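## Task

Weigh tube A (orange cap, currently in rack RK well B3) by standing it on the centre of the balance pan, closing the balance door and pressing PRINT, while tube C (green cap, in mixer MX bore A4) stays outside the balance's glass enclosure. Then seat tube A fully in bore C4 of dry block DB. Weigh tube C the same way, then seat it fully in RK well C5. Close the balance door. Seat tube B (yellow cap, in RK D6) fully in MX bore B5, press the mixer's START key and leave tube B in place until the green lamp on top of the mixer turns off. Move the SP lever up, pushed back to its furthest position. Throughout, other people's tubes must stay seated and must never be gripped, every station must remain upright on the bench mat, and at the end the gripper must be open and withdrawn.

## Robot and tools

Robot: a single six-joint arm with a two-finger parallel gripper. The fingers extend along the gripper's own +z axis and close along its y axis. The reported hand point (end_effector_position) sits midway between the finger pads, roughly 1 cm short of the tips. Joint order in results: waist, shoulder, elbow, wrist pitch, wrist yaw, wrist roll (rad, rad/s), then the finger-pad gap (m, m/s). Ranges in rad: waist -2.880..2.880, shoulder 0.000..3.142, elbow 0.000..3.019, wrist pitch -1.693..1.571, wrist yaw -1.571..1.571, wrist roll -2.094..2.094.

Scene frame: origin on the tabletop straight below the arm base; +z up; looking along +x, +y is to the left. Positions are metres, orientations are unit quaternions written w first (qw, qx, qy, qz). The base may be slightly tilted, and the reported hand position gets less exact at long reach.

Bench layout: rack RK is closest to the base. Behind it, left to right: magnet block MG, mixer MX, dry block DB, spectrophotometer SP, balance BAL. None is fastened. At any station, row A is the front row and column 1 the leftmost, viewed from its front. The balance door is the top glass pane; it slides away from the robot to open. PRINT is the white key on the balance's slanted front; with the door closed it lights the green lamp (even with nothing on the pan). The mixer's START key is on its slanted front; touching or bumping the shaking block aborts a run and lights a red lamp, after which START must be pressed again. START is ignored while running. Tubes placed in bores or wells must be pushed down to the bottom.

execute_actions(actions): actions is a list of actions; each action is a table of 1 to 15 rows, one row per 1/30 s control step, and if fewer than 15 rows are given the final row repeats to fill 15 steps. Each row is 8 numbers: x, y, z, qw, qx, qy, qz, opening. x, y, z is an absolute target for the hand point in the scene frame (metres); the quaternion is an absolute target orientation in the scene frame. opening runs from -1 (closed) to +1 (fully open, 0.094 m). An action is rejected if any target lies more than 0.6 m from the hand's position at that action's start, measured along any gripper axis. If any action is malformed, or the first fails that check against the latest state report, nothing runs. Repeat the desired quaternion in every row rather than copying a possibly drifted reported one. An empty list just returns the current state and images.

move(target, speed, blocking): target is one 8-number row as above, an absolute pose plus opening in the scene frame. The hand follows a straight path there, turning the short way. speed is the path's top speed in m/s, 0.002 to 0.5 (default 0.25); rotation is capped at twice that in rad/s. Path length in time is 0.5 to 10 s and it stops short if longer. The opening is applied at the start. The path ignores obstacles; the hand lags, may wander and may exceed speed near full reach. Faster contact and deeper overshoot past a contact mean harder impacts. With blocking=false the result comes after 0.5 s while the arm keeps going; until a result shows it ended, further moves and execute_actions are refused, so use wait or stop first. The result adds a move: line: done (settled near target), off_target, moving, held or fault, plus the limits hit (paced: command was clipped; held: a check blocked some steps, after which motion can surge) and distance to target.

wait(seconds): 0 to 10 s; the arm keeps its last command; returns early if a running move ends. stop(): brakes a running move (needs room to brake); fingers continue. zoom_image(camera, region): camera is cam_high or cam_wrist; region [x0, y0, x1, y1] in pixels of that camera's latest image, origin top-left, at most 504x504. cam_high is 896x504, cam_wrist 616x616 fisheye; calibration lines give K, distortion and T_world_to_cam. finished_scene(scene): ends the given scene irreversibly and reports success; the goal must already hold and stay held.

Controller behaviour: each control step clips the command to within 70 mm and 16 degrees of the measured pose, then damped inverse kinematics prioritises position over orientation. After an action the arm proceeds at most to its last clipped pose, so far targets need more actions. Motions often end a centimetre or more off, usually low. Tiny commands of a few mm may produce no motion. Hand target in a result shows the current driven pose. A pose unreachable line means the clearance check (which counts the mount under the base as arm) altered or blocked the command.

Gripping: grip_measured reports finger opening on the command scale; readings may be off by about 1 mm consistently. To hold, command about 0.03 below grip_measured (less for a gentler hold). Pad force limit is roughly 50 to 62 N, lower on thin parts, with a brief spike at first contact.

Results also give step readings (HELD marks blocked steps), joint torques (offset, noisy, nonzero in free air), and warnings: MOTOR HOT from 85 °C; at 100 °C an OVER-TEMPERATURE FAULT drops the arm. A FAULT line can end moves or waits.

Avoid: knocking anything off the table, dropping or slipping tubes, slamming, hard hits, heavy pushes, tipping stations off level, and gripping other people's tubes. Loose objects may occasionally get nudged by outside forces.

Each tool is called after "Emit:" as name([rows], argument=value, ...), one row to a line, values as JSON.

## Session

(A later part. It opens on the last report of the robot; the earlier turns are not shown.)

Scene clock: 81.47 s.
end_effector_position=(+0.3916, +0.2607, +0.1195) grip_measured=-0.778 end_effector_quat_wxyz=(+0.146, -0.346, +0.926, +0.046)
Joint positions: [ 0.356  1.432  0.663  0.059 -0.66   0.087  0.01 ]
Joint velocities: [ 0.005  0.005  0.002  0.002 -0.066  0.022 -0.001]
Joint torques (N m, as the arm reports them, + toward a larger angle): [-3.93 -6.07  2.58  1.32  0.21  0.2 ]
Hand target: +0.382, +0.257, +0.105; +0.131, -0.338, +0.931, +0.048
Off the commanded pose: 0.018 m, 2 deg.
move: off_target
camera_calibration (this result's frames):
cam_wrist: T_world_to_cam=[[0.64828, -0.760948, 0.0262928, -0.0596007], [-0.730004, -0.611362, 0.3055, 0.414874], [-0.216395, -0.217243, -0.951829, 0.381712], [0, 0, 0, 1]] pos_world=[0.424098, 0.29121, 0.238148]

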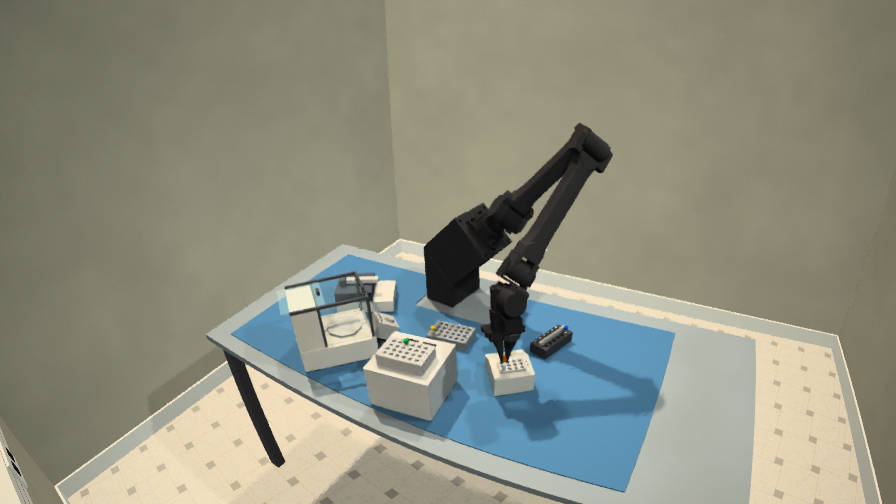

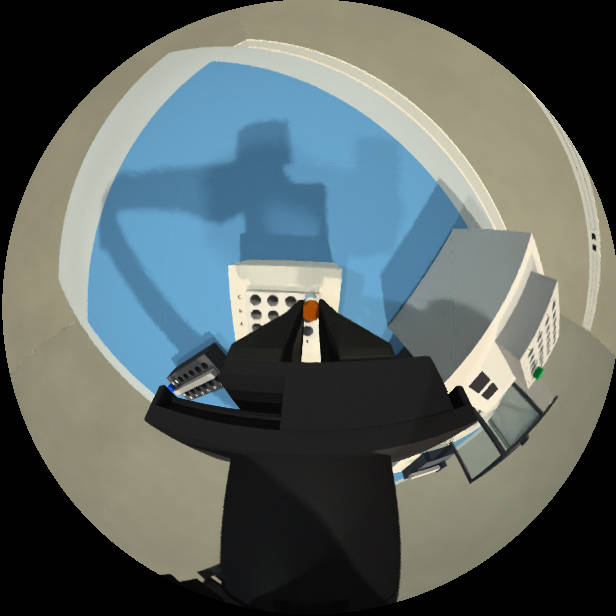

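Emit:
move(target=[0.386,0.258,0.16,0.1306,-0.3386,0.9303,0.0475,-0.805], speed=0.06)

Emit:
move(target=[0.381,0.2555,0.108,0.1306,-0.3386,0.9303,0.0475,-0.805], speed=0.035)

Emit:
zoom_image(camera="cam_wrist", region=[250,230,380,340])

Scene clock: 82.73 s.
end_effector_position=(+0.3819, +0.2545, +0.1557) grip_measured=-0.778 end_effector_quat_wxyz=(+0.127, -0.331, +0.934, +0.047)
Joint positions: [ 0.286  1.333  0.663 -0.123 -0.723  0.034  0.01 ]
Joint velocities: [-0.015  0.005 -0.012 -0.017  0.022 -0.095  0.001]
Joint torques (N m, as the arm reports them, + toward a larger angle): [-5.94 -7.88  5.03  0.29  0.   -0.12]
Hand target: +0.386, +0.258, +0.160; +0.131, -0.339, +0.930, +0.046
Off the commanded pose: 0.007 m, 1 deg.
move: done
camera_calibration (this result's frames):
cam_wrist: T_world_to_cam=[[0.624617, -0.780905, 0.00645259, -0.0416969], [-0.736136, -0.586009, 0.338668, 0.383683], [-0.260686, -0.216288, -0.940884, 0.427647], [0, 0, 0, 1]] pos_world=[0.419969, 0.284775, 0.272694]

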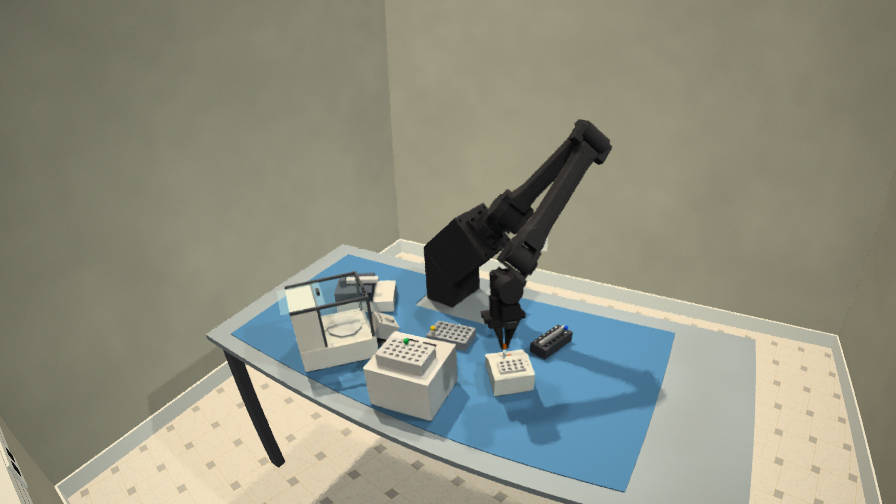

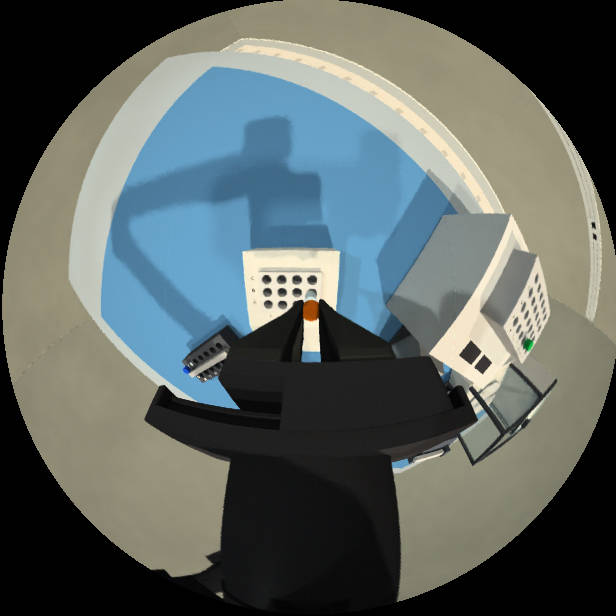

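Scene clock: 84.37 s.
end_effector_position=(+0.3885, +0.2594, +0.1196) grip_measured=-0.778 end_effector_quat_wxyz=(+0.143, -0.346, +0.926, +0.047)
Joint positions: [ 0.356  1.427  0.657  0.055 -0.663  0.085  0.01 ]
Joint velocities: [-0.005 -0.005 -0.007 -0.002 -0.051 -0.007 -0.001]
Joint torques (N m, as the arm reports them, + toward a larger angle): [-4.16 -6.31  2.63  1.49  0.18  0.24]
Hand target: +0.381, +0.256, +0.108; +0.131, -0.338, +0.931, +0.048
Off the commanded pose: 0.014 m, 2 deg.
move: off_target
camera_calibration (this result's frames):
cam_wrist: T_world_to_cam=[[0.648355, -0.760974, 0.0235432, -0.0581816], [-0.728383, -0.610995, 0.310069, 0.410505], [-0.221569, -0.218183, -0.950423, 0.382992], [0, 0, 0, 1]] pos_world=[0.421587, 0.290104, 0.238089]

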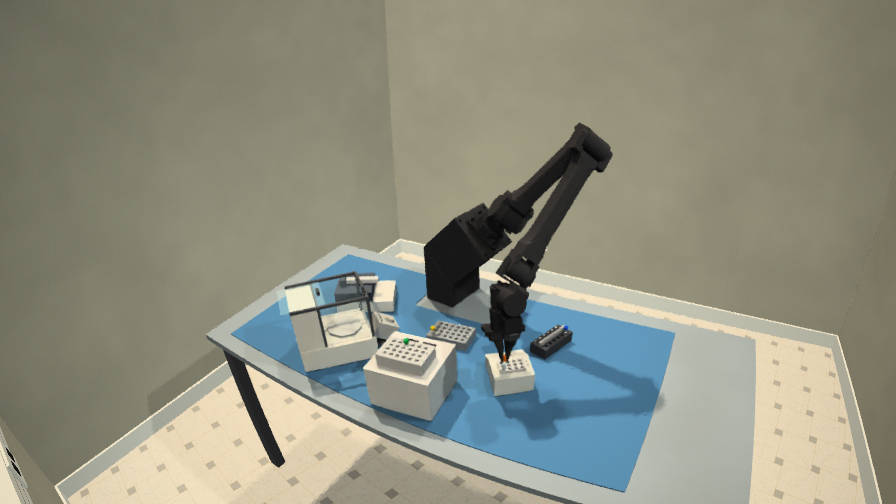

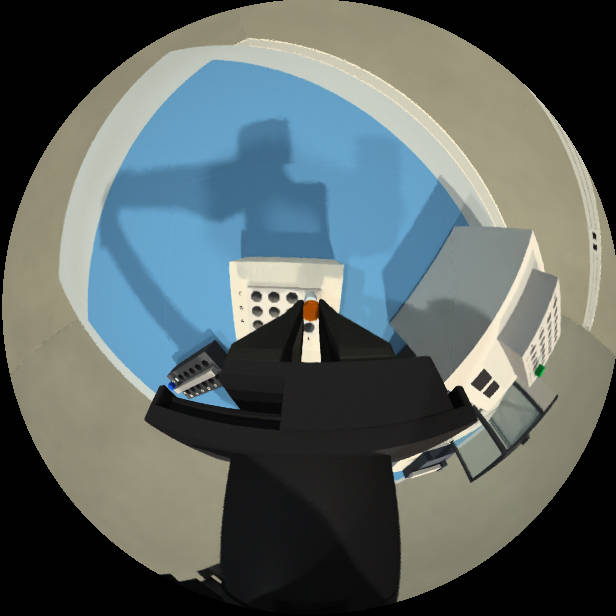

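Region (250, 230, 380, 340) of cam_wrist's 616x616 image, scaled by 3.877, with more detail than that image has; it fills the top 426 rows of this view, and the rest is white.

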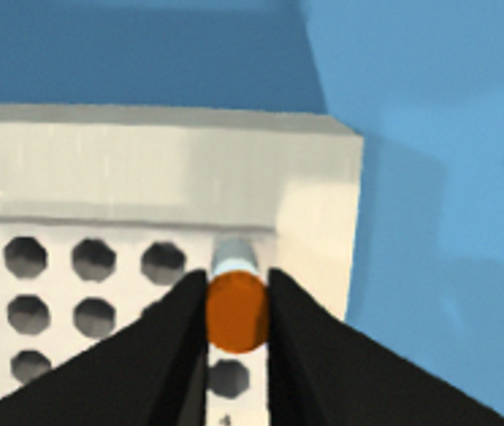

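Emit:
move(target=[0.378,0.253,0.106,0.1306,-0.3386,0.9303,0.0475,-0.805], speed=0.02)

Emit:
zoom_image(camera="cam_wrist", region=[250,230,380,340])

Scene clock: 85.73 s.
end_effector_position=(+0.3880, +0.2590, +0.1196) grip_measured=-0.778 end_effector_quat_wxyz=(+0.146, -0.347, +0.925, +0.047)
Joint positions: [ 0.356  1.427  0.651  0.069 -0.662  0.086  0.01 ]
Joint velocities: [ 0.005  0.005  0.002 -0.012 -0.022 -0.022  0.   ]
Joint torques (N m, as the arm reports them, + toward a larger angle): [-4.09 -6.14  2.28  1.47  0.24  0.17]
Hand target: +0.378, +0.253, +0.106; +0.131, -0.339, +0.931, +0.047
Off the commanded pose: 0.018 m, 2 deg.
move: off_target
camera_calibration (this result's frames):
cam_wrist: T_world_to_cam=[[0.651068, -0.758625, 0.0244835, -0.0599921], [-0.727745, -0.614752, 0.304082, 0.411354], [-0.215633, -0.215796, -0.952331, 0.380014], [0, 0, 0, 1]] pos_world=[0.420363, 0.289375, 0.238283]

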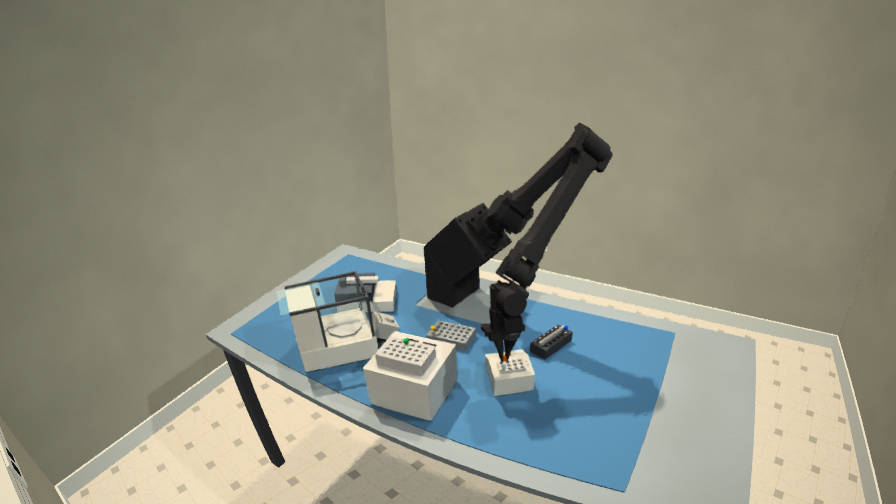

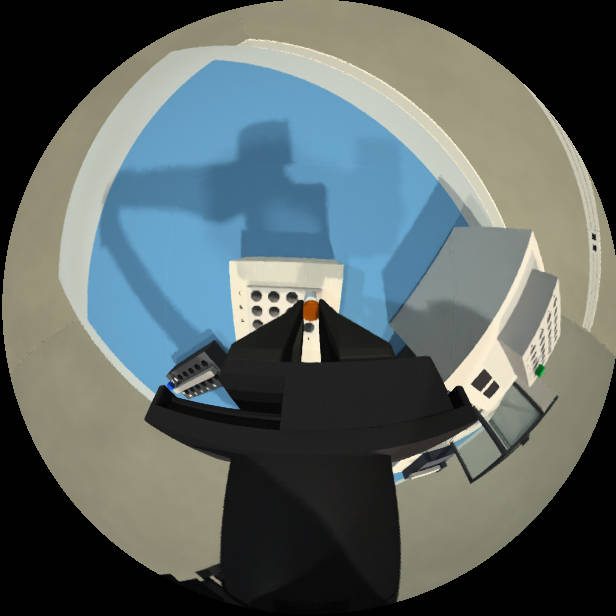

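Region (250, 230, 380, 340) of cam_wrist's 616x616 image, scaled by 3.877, with more detail than that image has; it fills the top 426 rows of this view, and the rest is white.

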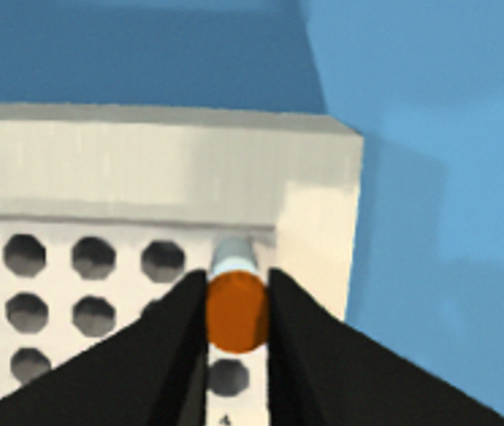

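Emit:
move(target=[0.382,0.256,0.135,0.1306,-0.3386,0.9303,0.0475,-0.805], speed=0.04)

Emit:
move(target=[0.380,0.2545,0.106,0.1306,-0.3386,0.9303,0.0475,-0.805], speed=0.025)

Emit:
zoom_image(camera="cam_wrist", region=[250,230,380,340])

Scene clock: 86.83 s.
end_effector_position=(+0.3804, +0.2558, +0.1314) grip_measured=-0.778 end_effector_quat_wxyz=(+0.129, -0.333, +0.933, +0.049)
Joint positions: [ 0.333  1.388  0.651 -0.021 -0.691  0.076  0.01 ]
Joint velocities: [-0.005 -0.024  0.002  0.002 -0.022  0.022  0.001]
Joint torques (N m, as the arm reports them, + toward a larger angle): [-6.21 -8.21  3.67  0.07 -0.01 -0.17]
Hand target: +0.382, +0.256, +0.135; +0.131, -0.339, +0.931, +0.047
Off the commanded pose: 0.004 m, 1 deg.
move: done
camera_calibration (this result's frames):
cam_wrist: T_world_to_cam=[[0.629294, -0.777142, 0.00629292, -0.0423624], [-0.733935, -0.591604, 0.333683, 0.392821], [-0.255596, -0.214603, -0.942664, 0.402576], [0, 0, 0, 1]] pos_world=[0.41786, 0.285867, 0.248683]

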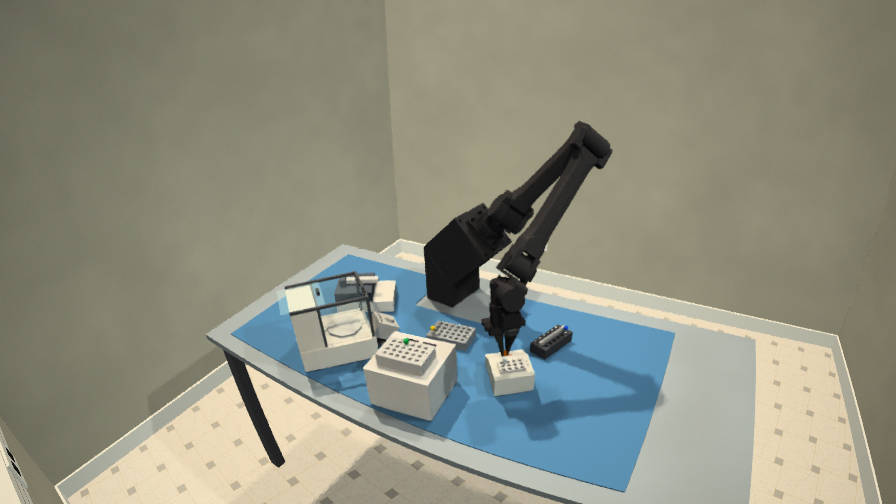

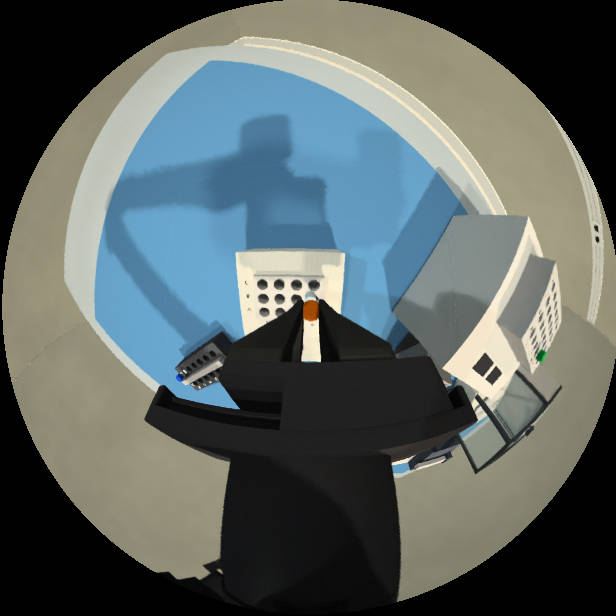

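Scene clock: 88.17 s.
end_effector_position=(+0.3846, +0.2559, +0.1135) grip_measured=-0.778 end_effector_quat_wxyz=(+0.137, -0.344, +0.928, +0.046)
Joint positions: [ 0.363  1.44   0.651  0.064 -0.66   0.087  0.01 ]
Joint velocities: [-0.024 -0.005  0.002  0.007 -0.066  0.022  0.   ]
Joint torques (N m, as the arm reports them, + toward a larger angle): [-4.7  -6.94  2.69  1.46  0.16  0.2 ]
Hand target: +0.380, +0.255, +0.106; +0.131, -0.338, +0.931, +0.048
Off the commanded pose: 0.009 m, 1 deg.
move: done
camera_calibration (this result's frames):
cam_wrist: T_world_to_cam=[[0.645643, -0.763362, 0.0205786, -0.0562794], [-0.727427, -0.606602, 0.320755, 0.404717], [-0.232369, -0.222062, -0.946939, 0.380274], [0, 0, 0, 1]] pos_world=[0.419102, 0.286985, 0.23144]

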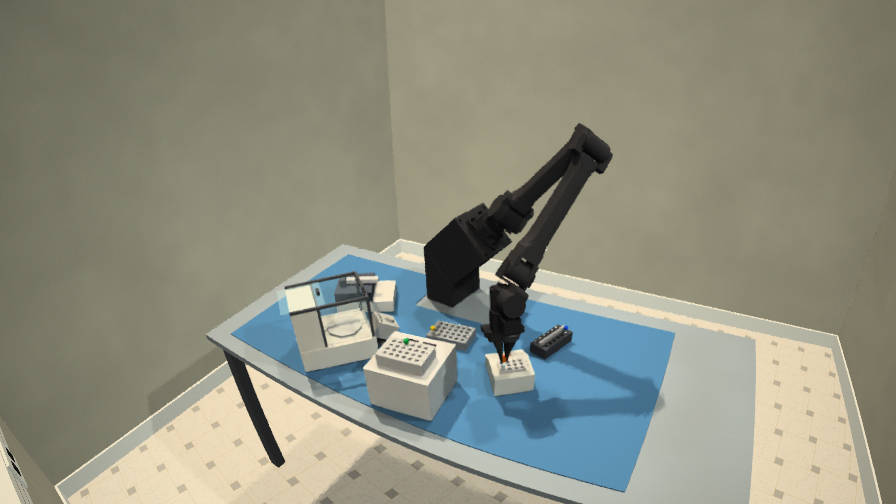

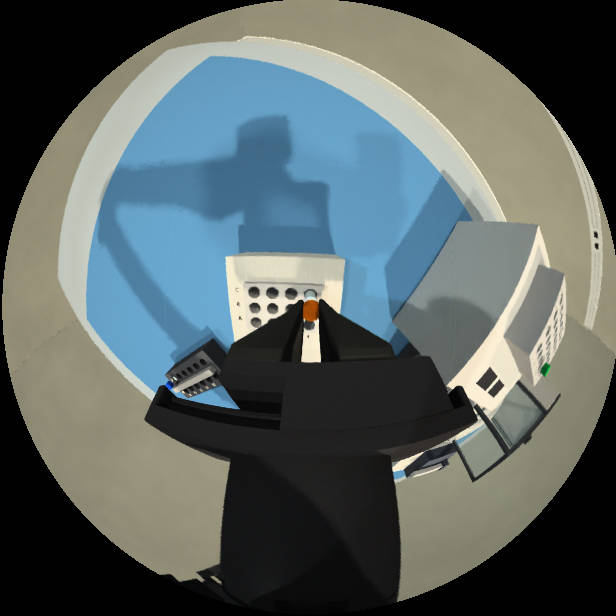

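Region (250, 230, 380, 340) of cam_wrist's 616x616 image, scaled by 3.877, with more detail than that image has; it fills the top 426 rows of this view, and the rest is white.

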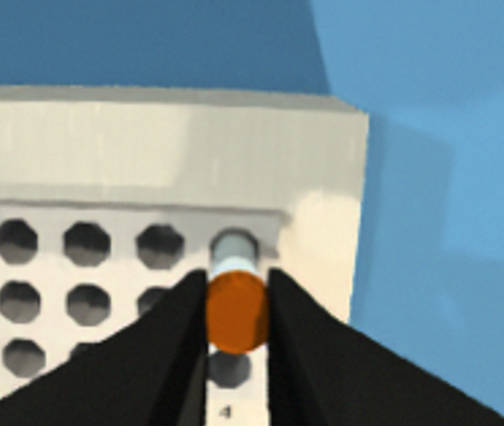

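In.

Emit:
move(target=[0.380,0.2545,0.077,0.1306,-0.3386,0.9303,0.0475,-0.805], speed=0.025)

Scene clock: 90.03 s.
end_effector_position=(+0.3851, +0.2568, +0.0900) grip_measured=-0.778 end_effector_quat_wxyz=(+0.142, -0.345, +0.927, +0.047)
Joint positions: [ 0.403  1.505  0.651  0.161 -0.628  0.125  0.01 ]
Joint velocities: [-0.015 -0.005  0.002  0.012  0.066  0.022 -0.001]
Joint torques (N m, as the arm reports them, + toward a larger angle): [-4.56 -6.13  2.61  1.49  0.29  0.16]
Hand target: +0.380, +0.255, +0.077; +0.131, -0.339, +0.931, +0.048
Off the commanded pose: 0.014 m, 2 deg.
move: off_target
camera_calibration (this result's frames):
cam_wrist: T_world_to_cam=[[0.646684, -0.76245, 0.0216895, -0.0561592], [-0.729078, -0.609523, 0.311329, 0.415424], [-0.224153, -0.217145, -0.950055, 0.354186], [0, 0, 0, 1]] pos_world=[0.418586, 0.287302, 0.20838]

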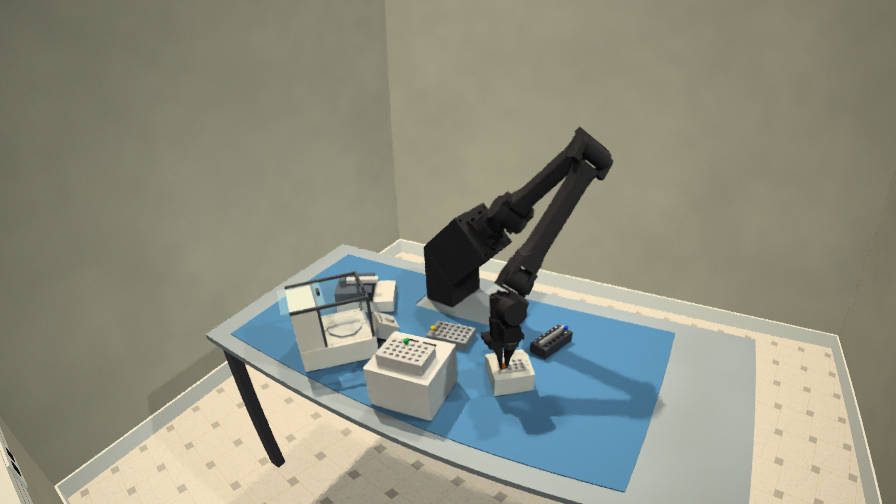

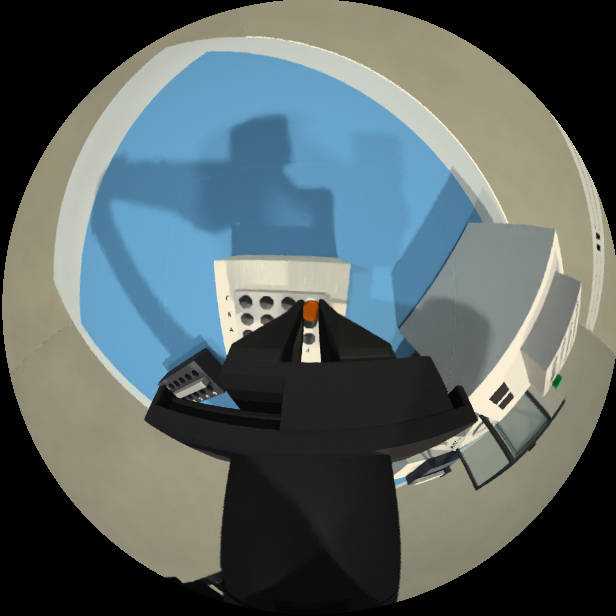

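Emit:
execute_actions([
  [[0.383,0.256,0.085,0.1306,-0.3386,0.9303,0.0475,-0.805],[0.383,0.256,0.085,0.1306,-0.3386,0.9303,0.0475,-0.78],[0.383,0.256,0.085,0.1306,-0.3386,0.9303,0.0475,-0.76],[0.383,0.256,0.085,0.1306,-0.3386,0.9303,0.0475,-0.7],[0.383,0.256,0.085,0.1306,-0.3386,0.9303,0.0475,-0.6],[0.383,0.256,0.085,0.1306,-0.3386,0.9303,0.0475,-0.5]],
])

Emit:
move(target=[0.385,0.257,0.125,0.1306,-0.3386,0.9303,0.0475,-0.5], speed=0.08)

Emit:
move(target=[0.381,0.255,0.088,0.1306,-0.3386,0.9303,0.0475,-1], speed=0.03)

Emit:
move(target=[0.385,0.25,0.28,0.1306,-0.3386,0.9303,0.0475,-1], speed=0.2)

Emit:
move(target=[0.50,0.04,0.28,0.1382,-0.1035,0.9846,0.0145,-0.35], speed=0.25)

Scene clock: 91.07 s.
end_effector_position=(+0.3838, +0.2559, +0.0894) grip_measured=-0.503 end_effector_quat_wxyz=(+0.139, -0.342, +0.928, +0.047)
Joint positions: [ 0.403  1.505  0.651  0.153 -0.63   0.126  0.023]
Joint velocities: [ 0.005 -0.005  0.002 -0.002  0.051 -0.066 -0.001]
Joint torques (N m, as the arm reports them, + toward a larger angle): [-5.31 -7.67  3.09  0.28  0.04  0.05]
Hand target: +0.383, +0.256, +0.085; +0.131, -0.339, +0.931, +0.047
Off the commanded pose: 0.004 m, 1 deg.
Step readings (end_effector_position):
0: (+0.3851, +0.2568, +0.0900)
1: (+0.3848, +0.2567, +0.0899)
2: (+0.3846, +0.2566, +0.0898)
4: (+0.3844, +0.2566, +0.0898)
8: (+0.3838, +0.2559, +0.0894)
15: end_effector_position above
camera_calibration (this result's frames):
cam_wrist: T_world_to_cam=[[0.643363, -0.76534, 0.0184027, -0.0536649], [-0.729619, -0.605702, 0.31746, 0.41274], [-0.231818, -0.217669, -0.948093, 0.35603], [0, 0, 0, 1]] pos_world=[0.418203, 0.286422, 0.207509]

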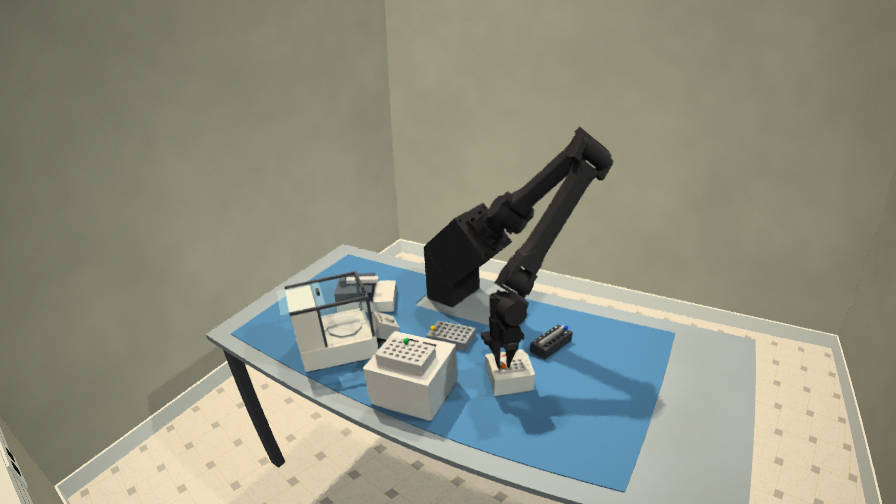

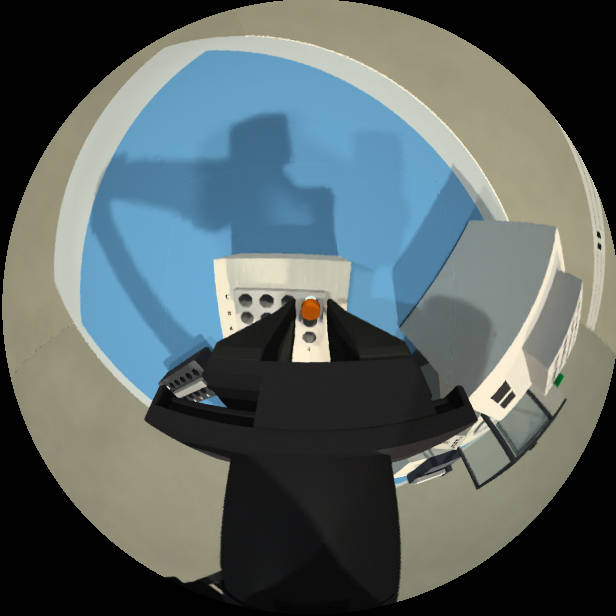

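Scene clock: 91.83 s.
end_effector_position=(+0.3811, +0.2544, +0.1226) grip_measured=-0.503 end_effector_quat_wxyz=(+0.129, -0.331, +0.934, +0.048)
Joint positions: [ 0.346  1.413  0.651  0.009 -0.679  0.09   0.023]
Joint velocities: [-0.005  0.005 -0.007 -0.012 -0.051  0.051  0.001]
Joint torques (N m, as the arm reports them, + toward a larger angle): [-5.73 -7.78  4.04  0.22  0.01 -0.14]
Hand target: +0.385, +0.257, +0.126; +0.131, -0.339, +0.931, +0.047
Off the commanded pose: 0.005 m, 1 deg.
move: done
camera_calibration (this result's frames):
cam_wrist: T_world_to_cam=[[0.625471, -0.780212, 0.00738124, -0.0417581], [-0.73676, -0.58747, 0.334759, 0.395336], [-0.256847, -0.21482, -0.942275, 0.394708], [0, 0, 0, 1]] pos_world=[0.418766, 0.284459, 0.239889]

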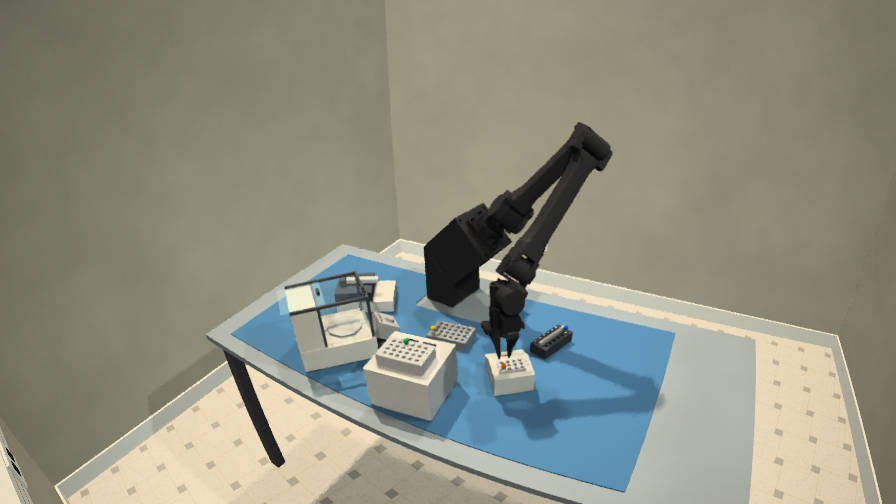

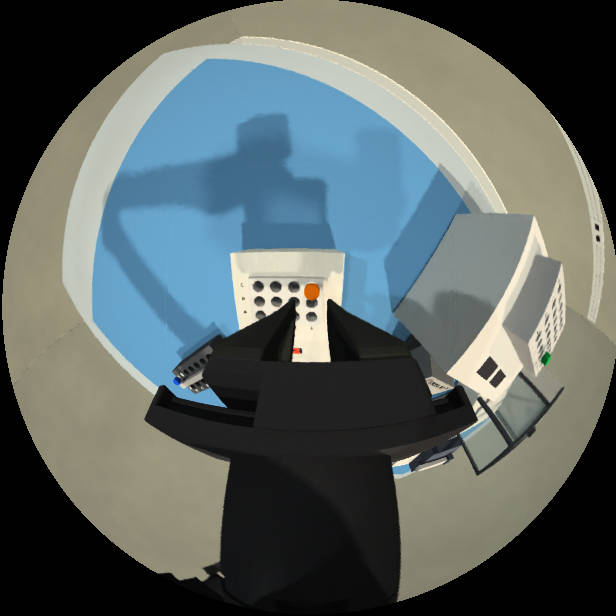

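Scene clock: 93.23 s.
end_effector_position=(+0.3848, +0.2548, +0.1021) grip_measured=-0.989 end_effector_quat_wxyz=(+0.140, -0.341, +0.928, +0.046)
Joint positions: [ 0.381  1.472  0.648  0.113 -0.644  0.11   0.001]
Joint velocities: [-0.005 -0.005 -0.002  0.012  0.022 -0.051  0.   ]
Joint torques (N m, as the arm reports them, + toward a larger angle): [-3.73 -5.66  3.01  1.84  0.34  0.19]
Hand target: +0.380, +0.255, +0.088; +0.130, -0.338, +0.931, +0.048
Off the commanded pose: 0.015 m, 1 deg.
move: off_target
camera_calibration (this result's frames):
cam_wrist: T_world_to_cam=[[0.641036, -0.767214, 0.021322, -0.0543021], [-0.732297, -0.603071, 0.316303, 0.409333], [-0.229813, -0.218375, -0.948419, 0.367567], [0, 0, 0, 1]] pos_world=[0.419035, 0.285463, 0.220292]

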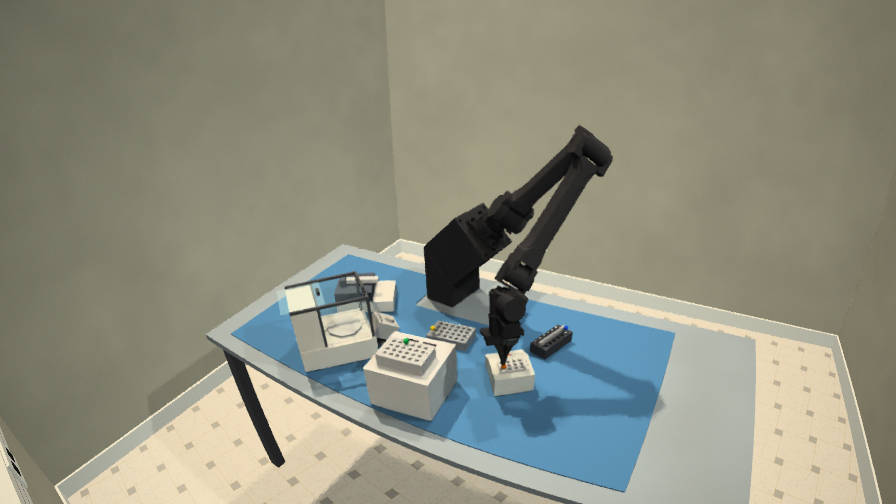

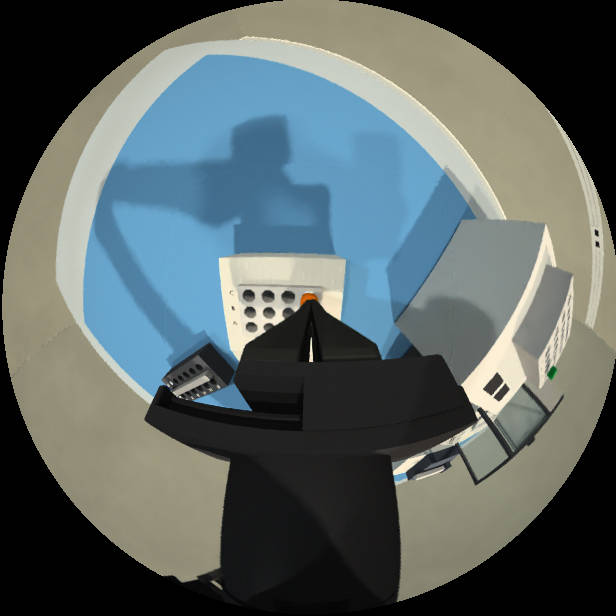

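Scene clock: 94.73 s.
end_effector_position=(+0.3758, +0.2391, +0.2750) grip_measured=-0.989 end_effector_quat_wxyz=(+0.124, -0.326, +0.936, +0.043)
Joint positions: [ 0.018  1.132  0.755 -0.647 -0.881 -0.27   0.001]
Joint velocities: [-0.005  0.005 -0.007 -0.022  0.007 -0.095 -0.   ]
Joint torques (N m, as the arm reports them, + toward a larger angle): [-4.64 -3.72  8.96  0.4  -0.08 -0.16]
Hand target: +0.384, +0.248, +0.282; +0.130, -0.341, +0.930, +0.043
Off the commanded pose: 0.015 m, 2 deg.
move: off_target
camera_calibration (this result's frames):
cam_wrist: T_world_to_cam=[[0.616365, -0.787379, 0.0113028, -0.0474631], [-0.741195, -0.575245, 0.346011, 0.327074], [-0.26594, -0.221646, -0.938163, 0.537582], [0, 0, 0, 1]] pos_world=[0.414645, 0.269929, 0.391705]

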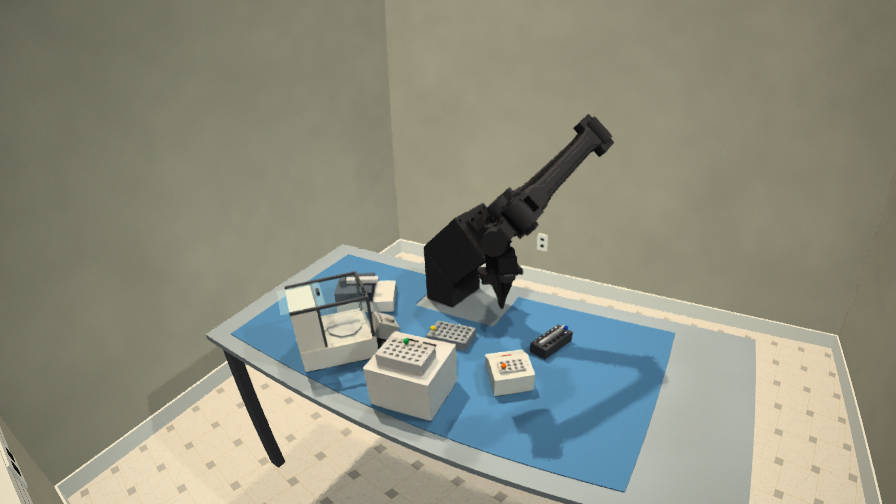

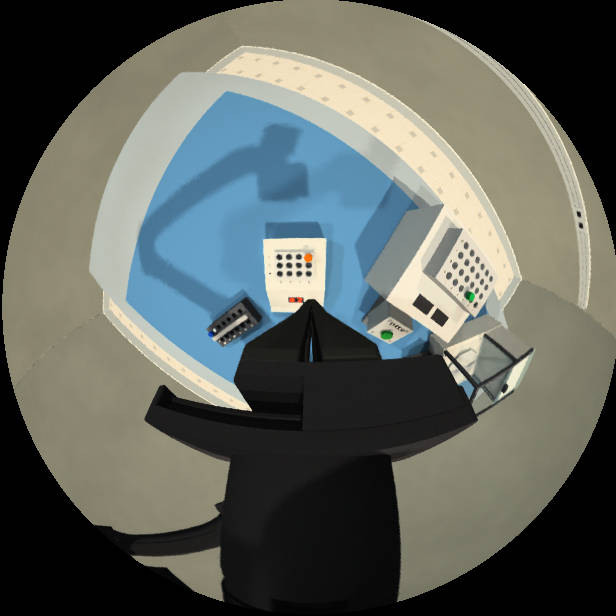

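Scene clock: 96.10 s.
end_effector_position=(+0.4838, +0.0313, +0.2698) grip_measured=-0.353 end_effector_quat_wxyz=(+0.123, -0.096, +0.988, +0.014)
Joint positions: [-0.306  1.704  0.978 -0.642 -0.884 -0.263  0.03 ]
Joint velocities: [-0.005 -0.005  0.002  0.007 -0.051 -0.022 -0.001]
Joint torques (N m, as the arm reports them, + toward a larger angle): [-9.66 -6.81  9.13  1.22  0.05  0.23]
Hand target: +0.501, +0.036, +0.280; +0.137, -0.104, +0.985, +0.010
Off the commanded pose: 0.021 m, 2 deg.
move: off_target
camera_calibration (this result's frames):
cam_wrist: T_world_to_cam=[[0.186571, -0.982414, 0.00737429, -0.0624121], [-0.916993, -0.171443, 0.360181, 0.358021], [-0.352583, -0.0739616, -0.932853, 0.551191], [0, 0, 0, 1]] pos_world=[0.534288, 0.0408329, 0.385688]

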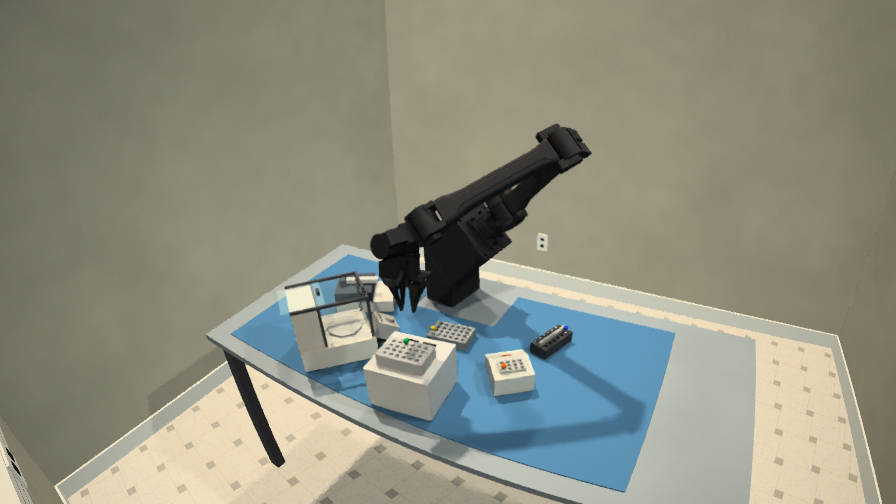

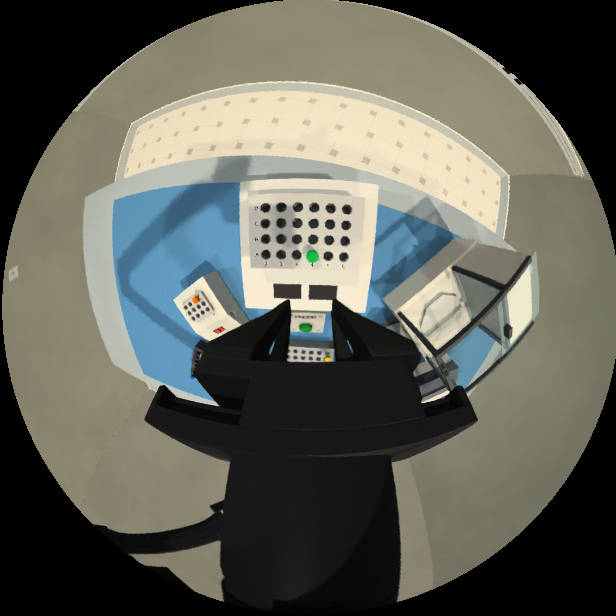

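Emit:
move(target=[0.512,0.032,0.205,0.1382,-0.1035,0.9846,0.0145,-0.35], speed=0.06)

Scene clock: 97.80 s.
end_effector_position=(+0.5161, +0.0337, +0.2156) grip_measured=-0.353 end_effector_quat_wxyz=(+0.146, -0.111, +0.983, +0.014)
Joint positions: [-0.206  1.8    0.973 -0.356 -0.862 -0.091  0.03 ]
Joint velocities: [-0.015 -0.015 -0.022 -0.017 -0.037 -0.022 -0.001]
Joint torques (N m, as the arm reports them, + toward a larger angle): [-9.28 -8.73  4.93  1.6   0.13  0.19]
Hand target: +0.512, +0.033, +0.205; +0.139, -0.104, +0.985, +0.016
Off the commanded pose: 0.011 m, 1 deg.
move: off_target
camera_calibration (this result's frames):
cam_wrist: T_world_to_cam=[[0.215291, -0.976418, 0.0160374, -0.082642], [-0.927281, -0.199251, 0.316936, 0.423125], [-0.306266, -0.0831045, -0.948311, 0.491903], [0, 0, 0, 1]] pos_world=[0.560802, 0.0444942, 0.333699]

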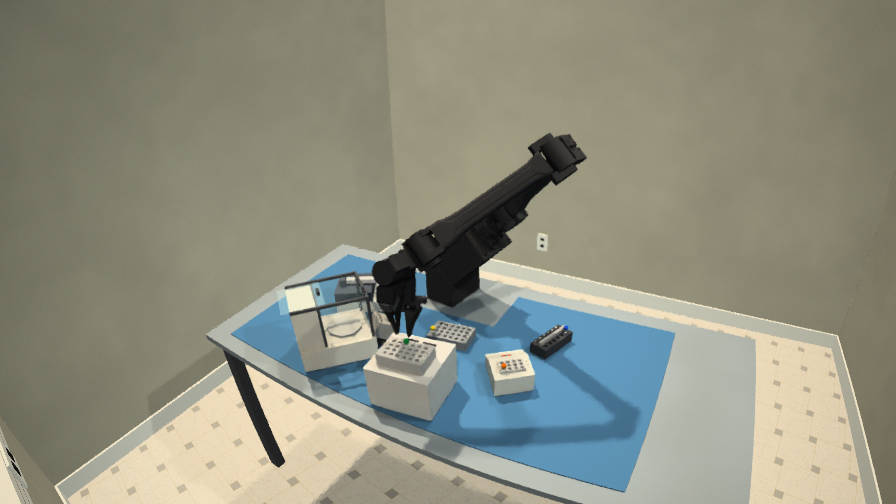

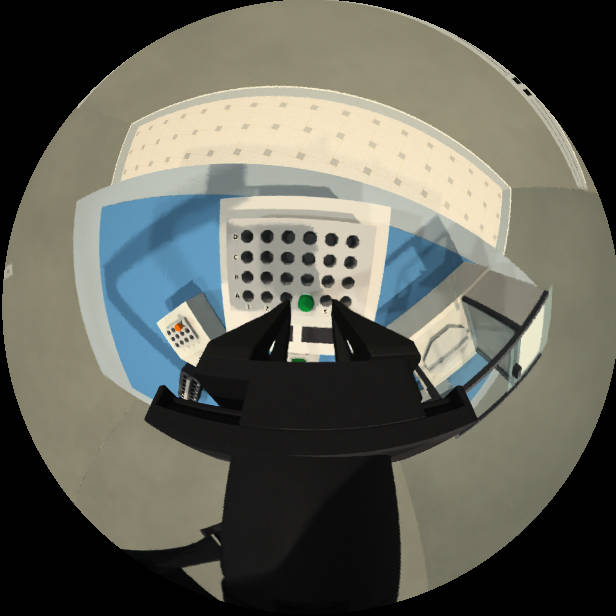

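Emit:
move(target=[0.508,0.035,0.178,0.1382,-0.1035,0.9846,0.0145,-0.35], speed=0.035)

Emit:
zoom_image(camera="cam_wrist", region=[250,230,380,340])

Scene clock: 99.50 s.
end_effector_position=(+0.5127, +0.0356, +0.1894) grip_measured=-0.353 end_effector_quat_wxyz=(+0.146, -0.110, +0.983, +0.013)
Joint positions: [-0.163  1.826  0.942 -0.252 -0.843 -0.028  0.03 ]
Joint velocities: [-0.024  0.005 -0.017  0.002 -0.037  0.051  0.   ]
Joint torques (N m, as the arm reports them, + toward a larger angle): [-8.91 -7.52  4.4   1.39  0.15  0.17]
Hand target: +0.508, +0.035, +0.178; +0.138, -0.103, +0.985, +0.015
Off the commanded pose: 0.012 m, 1 deg.
move: off_target
camera_calibration (this result's frames):
cam_wrist: T_world_to_cam=[[0.21363, -0.976747, 0.0181185, -0.0791027], [-0.927984, -0.197099, 0.316223, 0.429086], [-0.305298, -0.0843685, -0.948512, 0.465806], [0, 0, 0, 1]] pos_world=[0.557293, 0.0466085, 0.307569]

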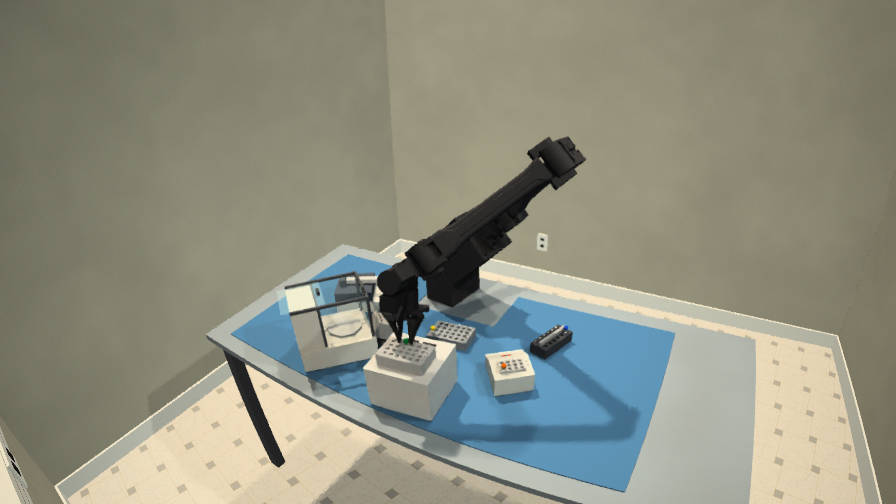

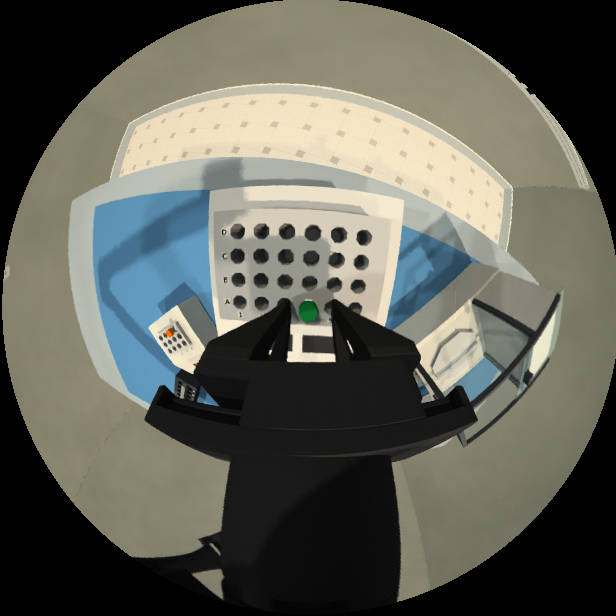

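Region (250, 230, 380, 340) of cam_wrist's 616x616 image, scaled by 3.877, with more detail than that image has; it fills the top 426 rows of this view, and the rest is white.

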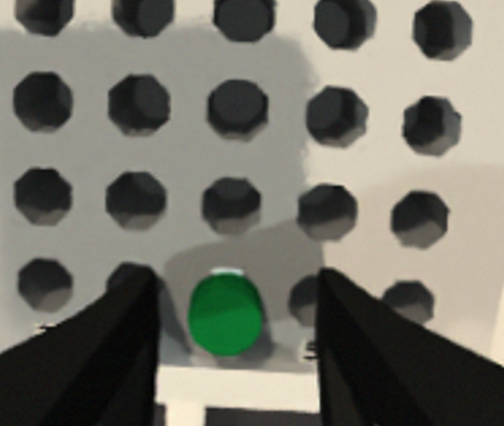

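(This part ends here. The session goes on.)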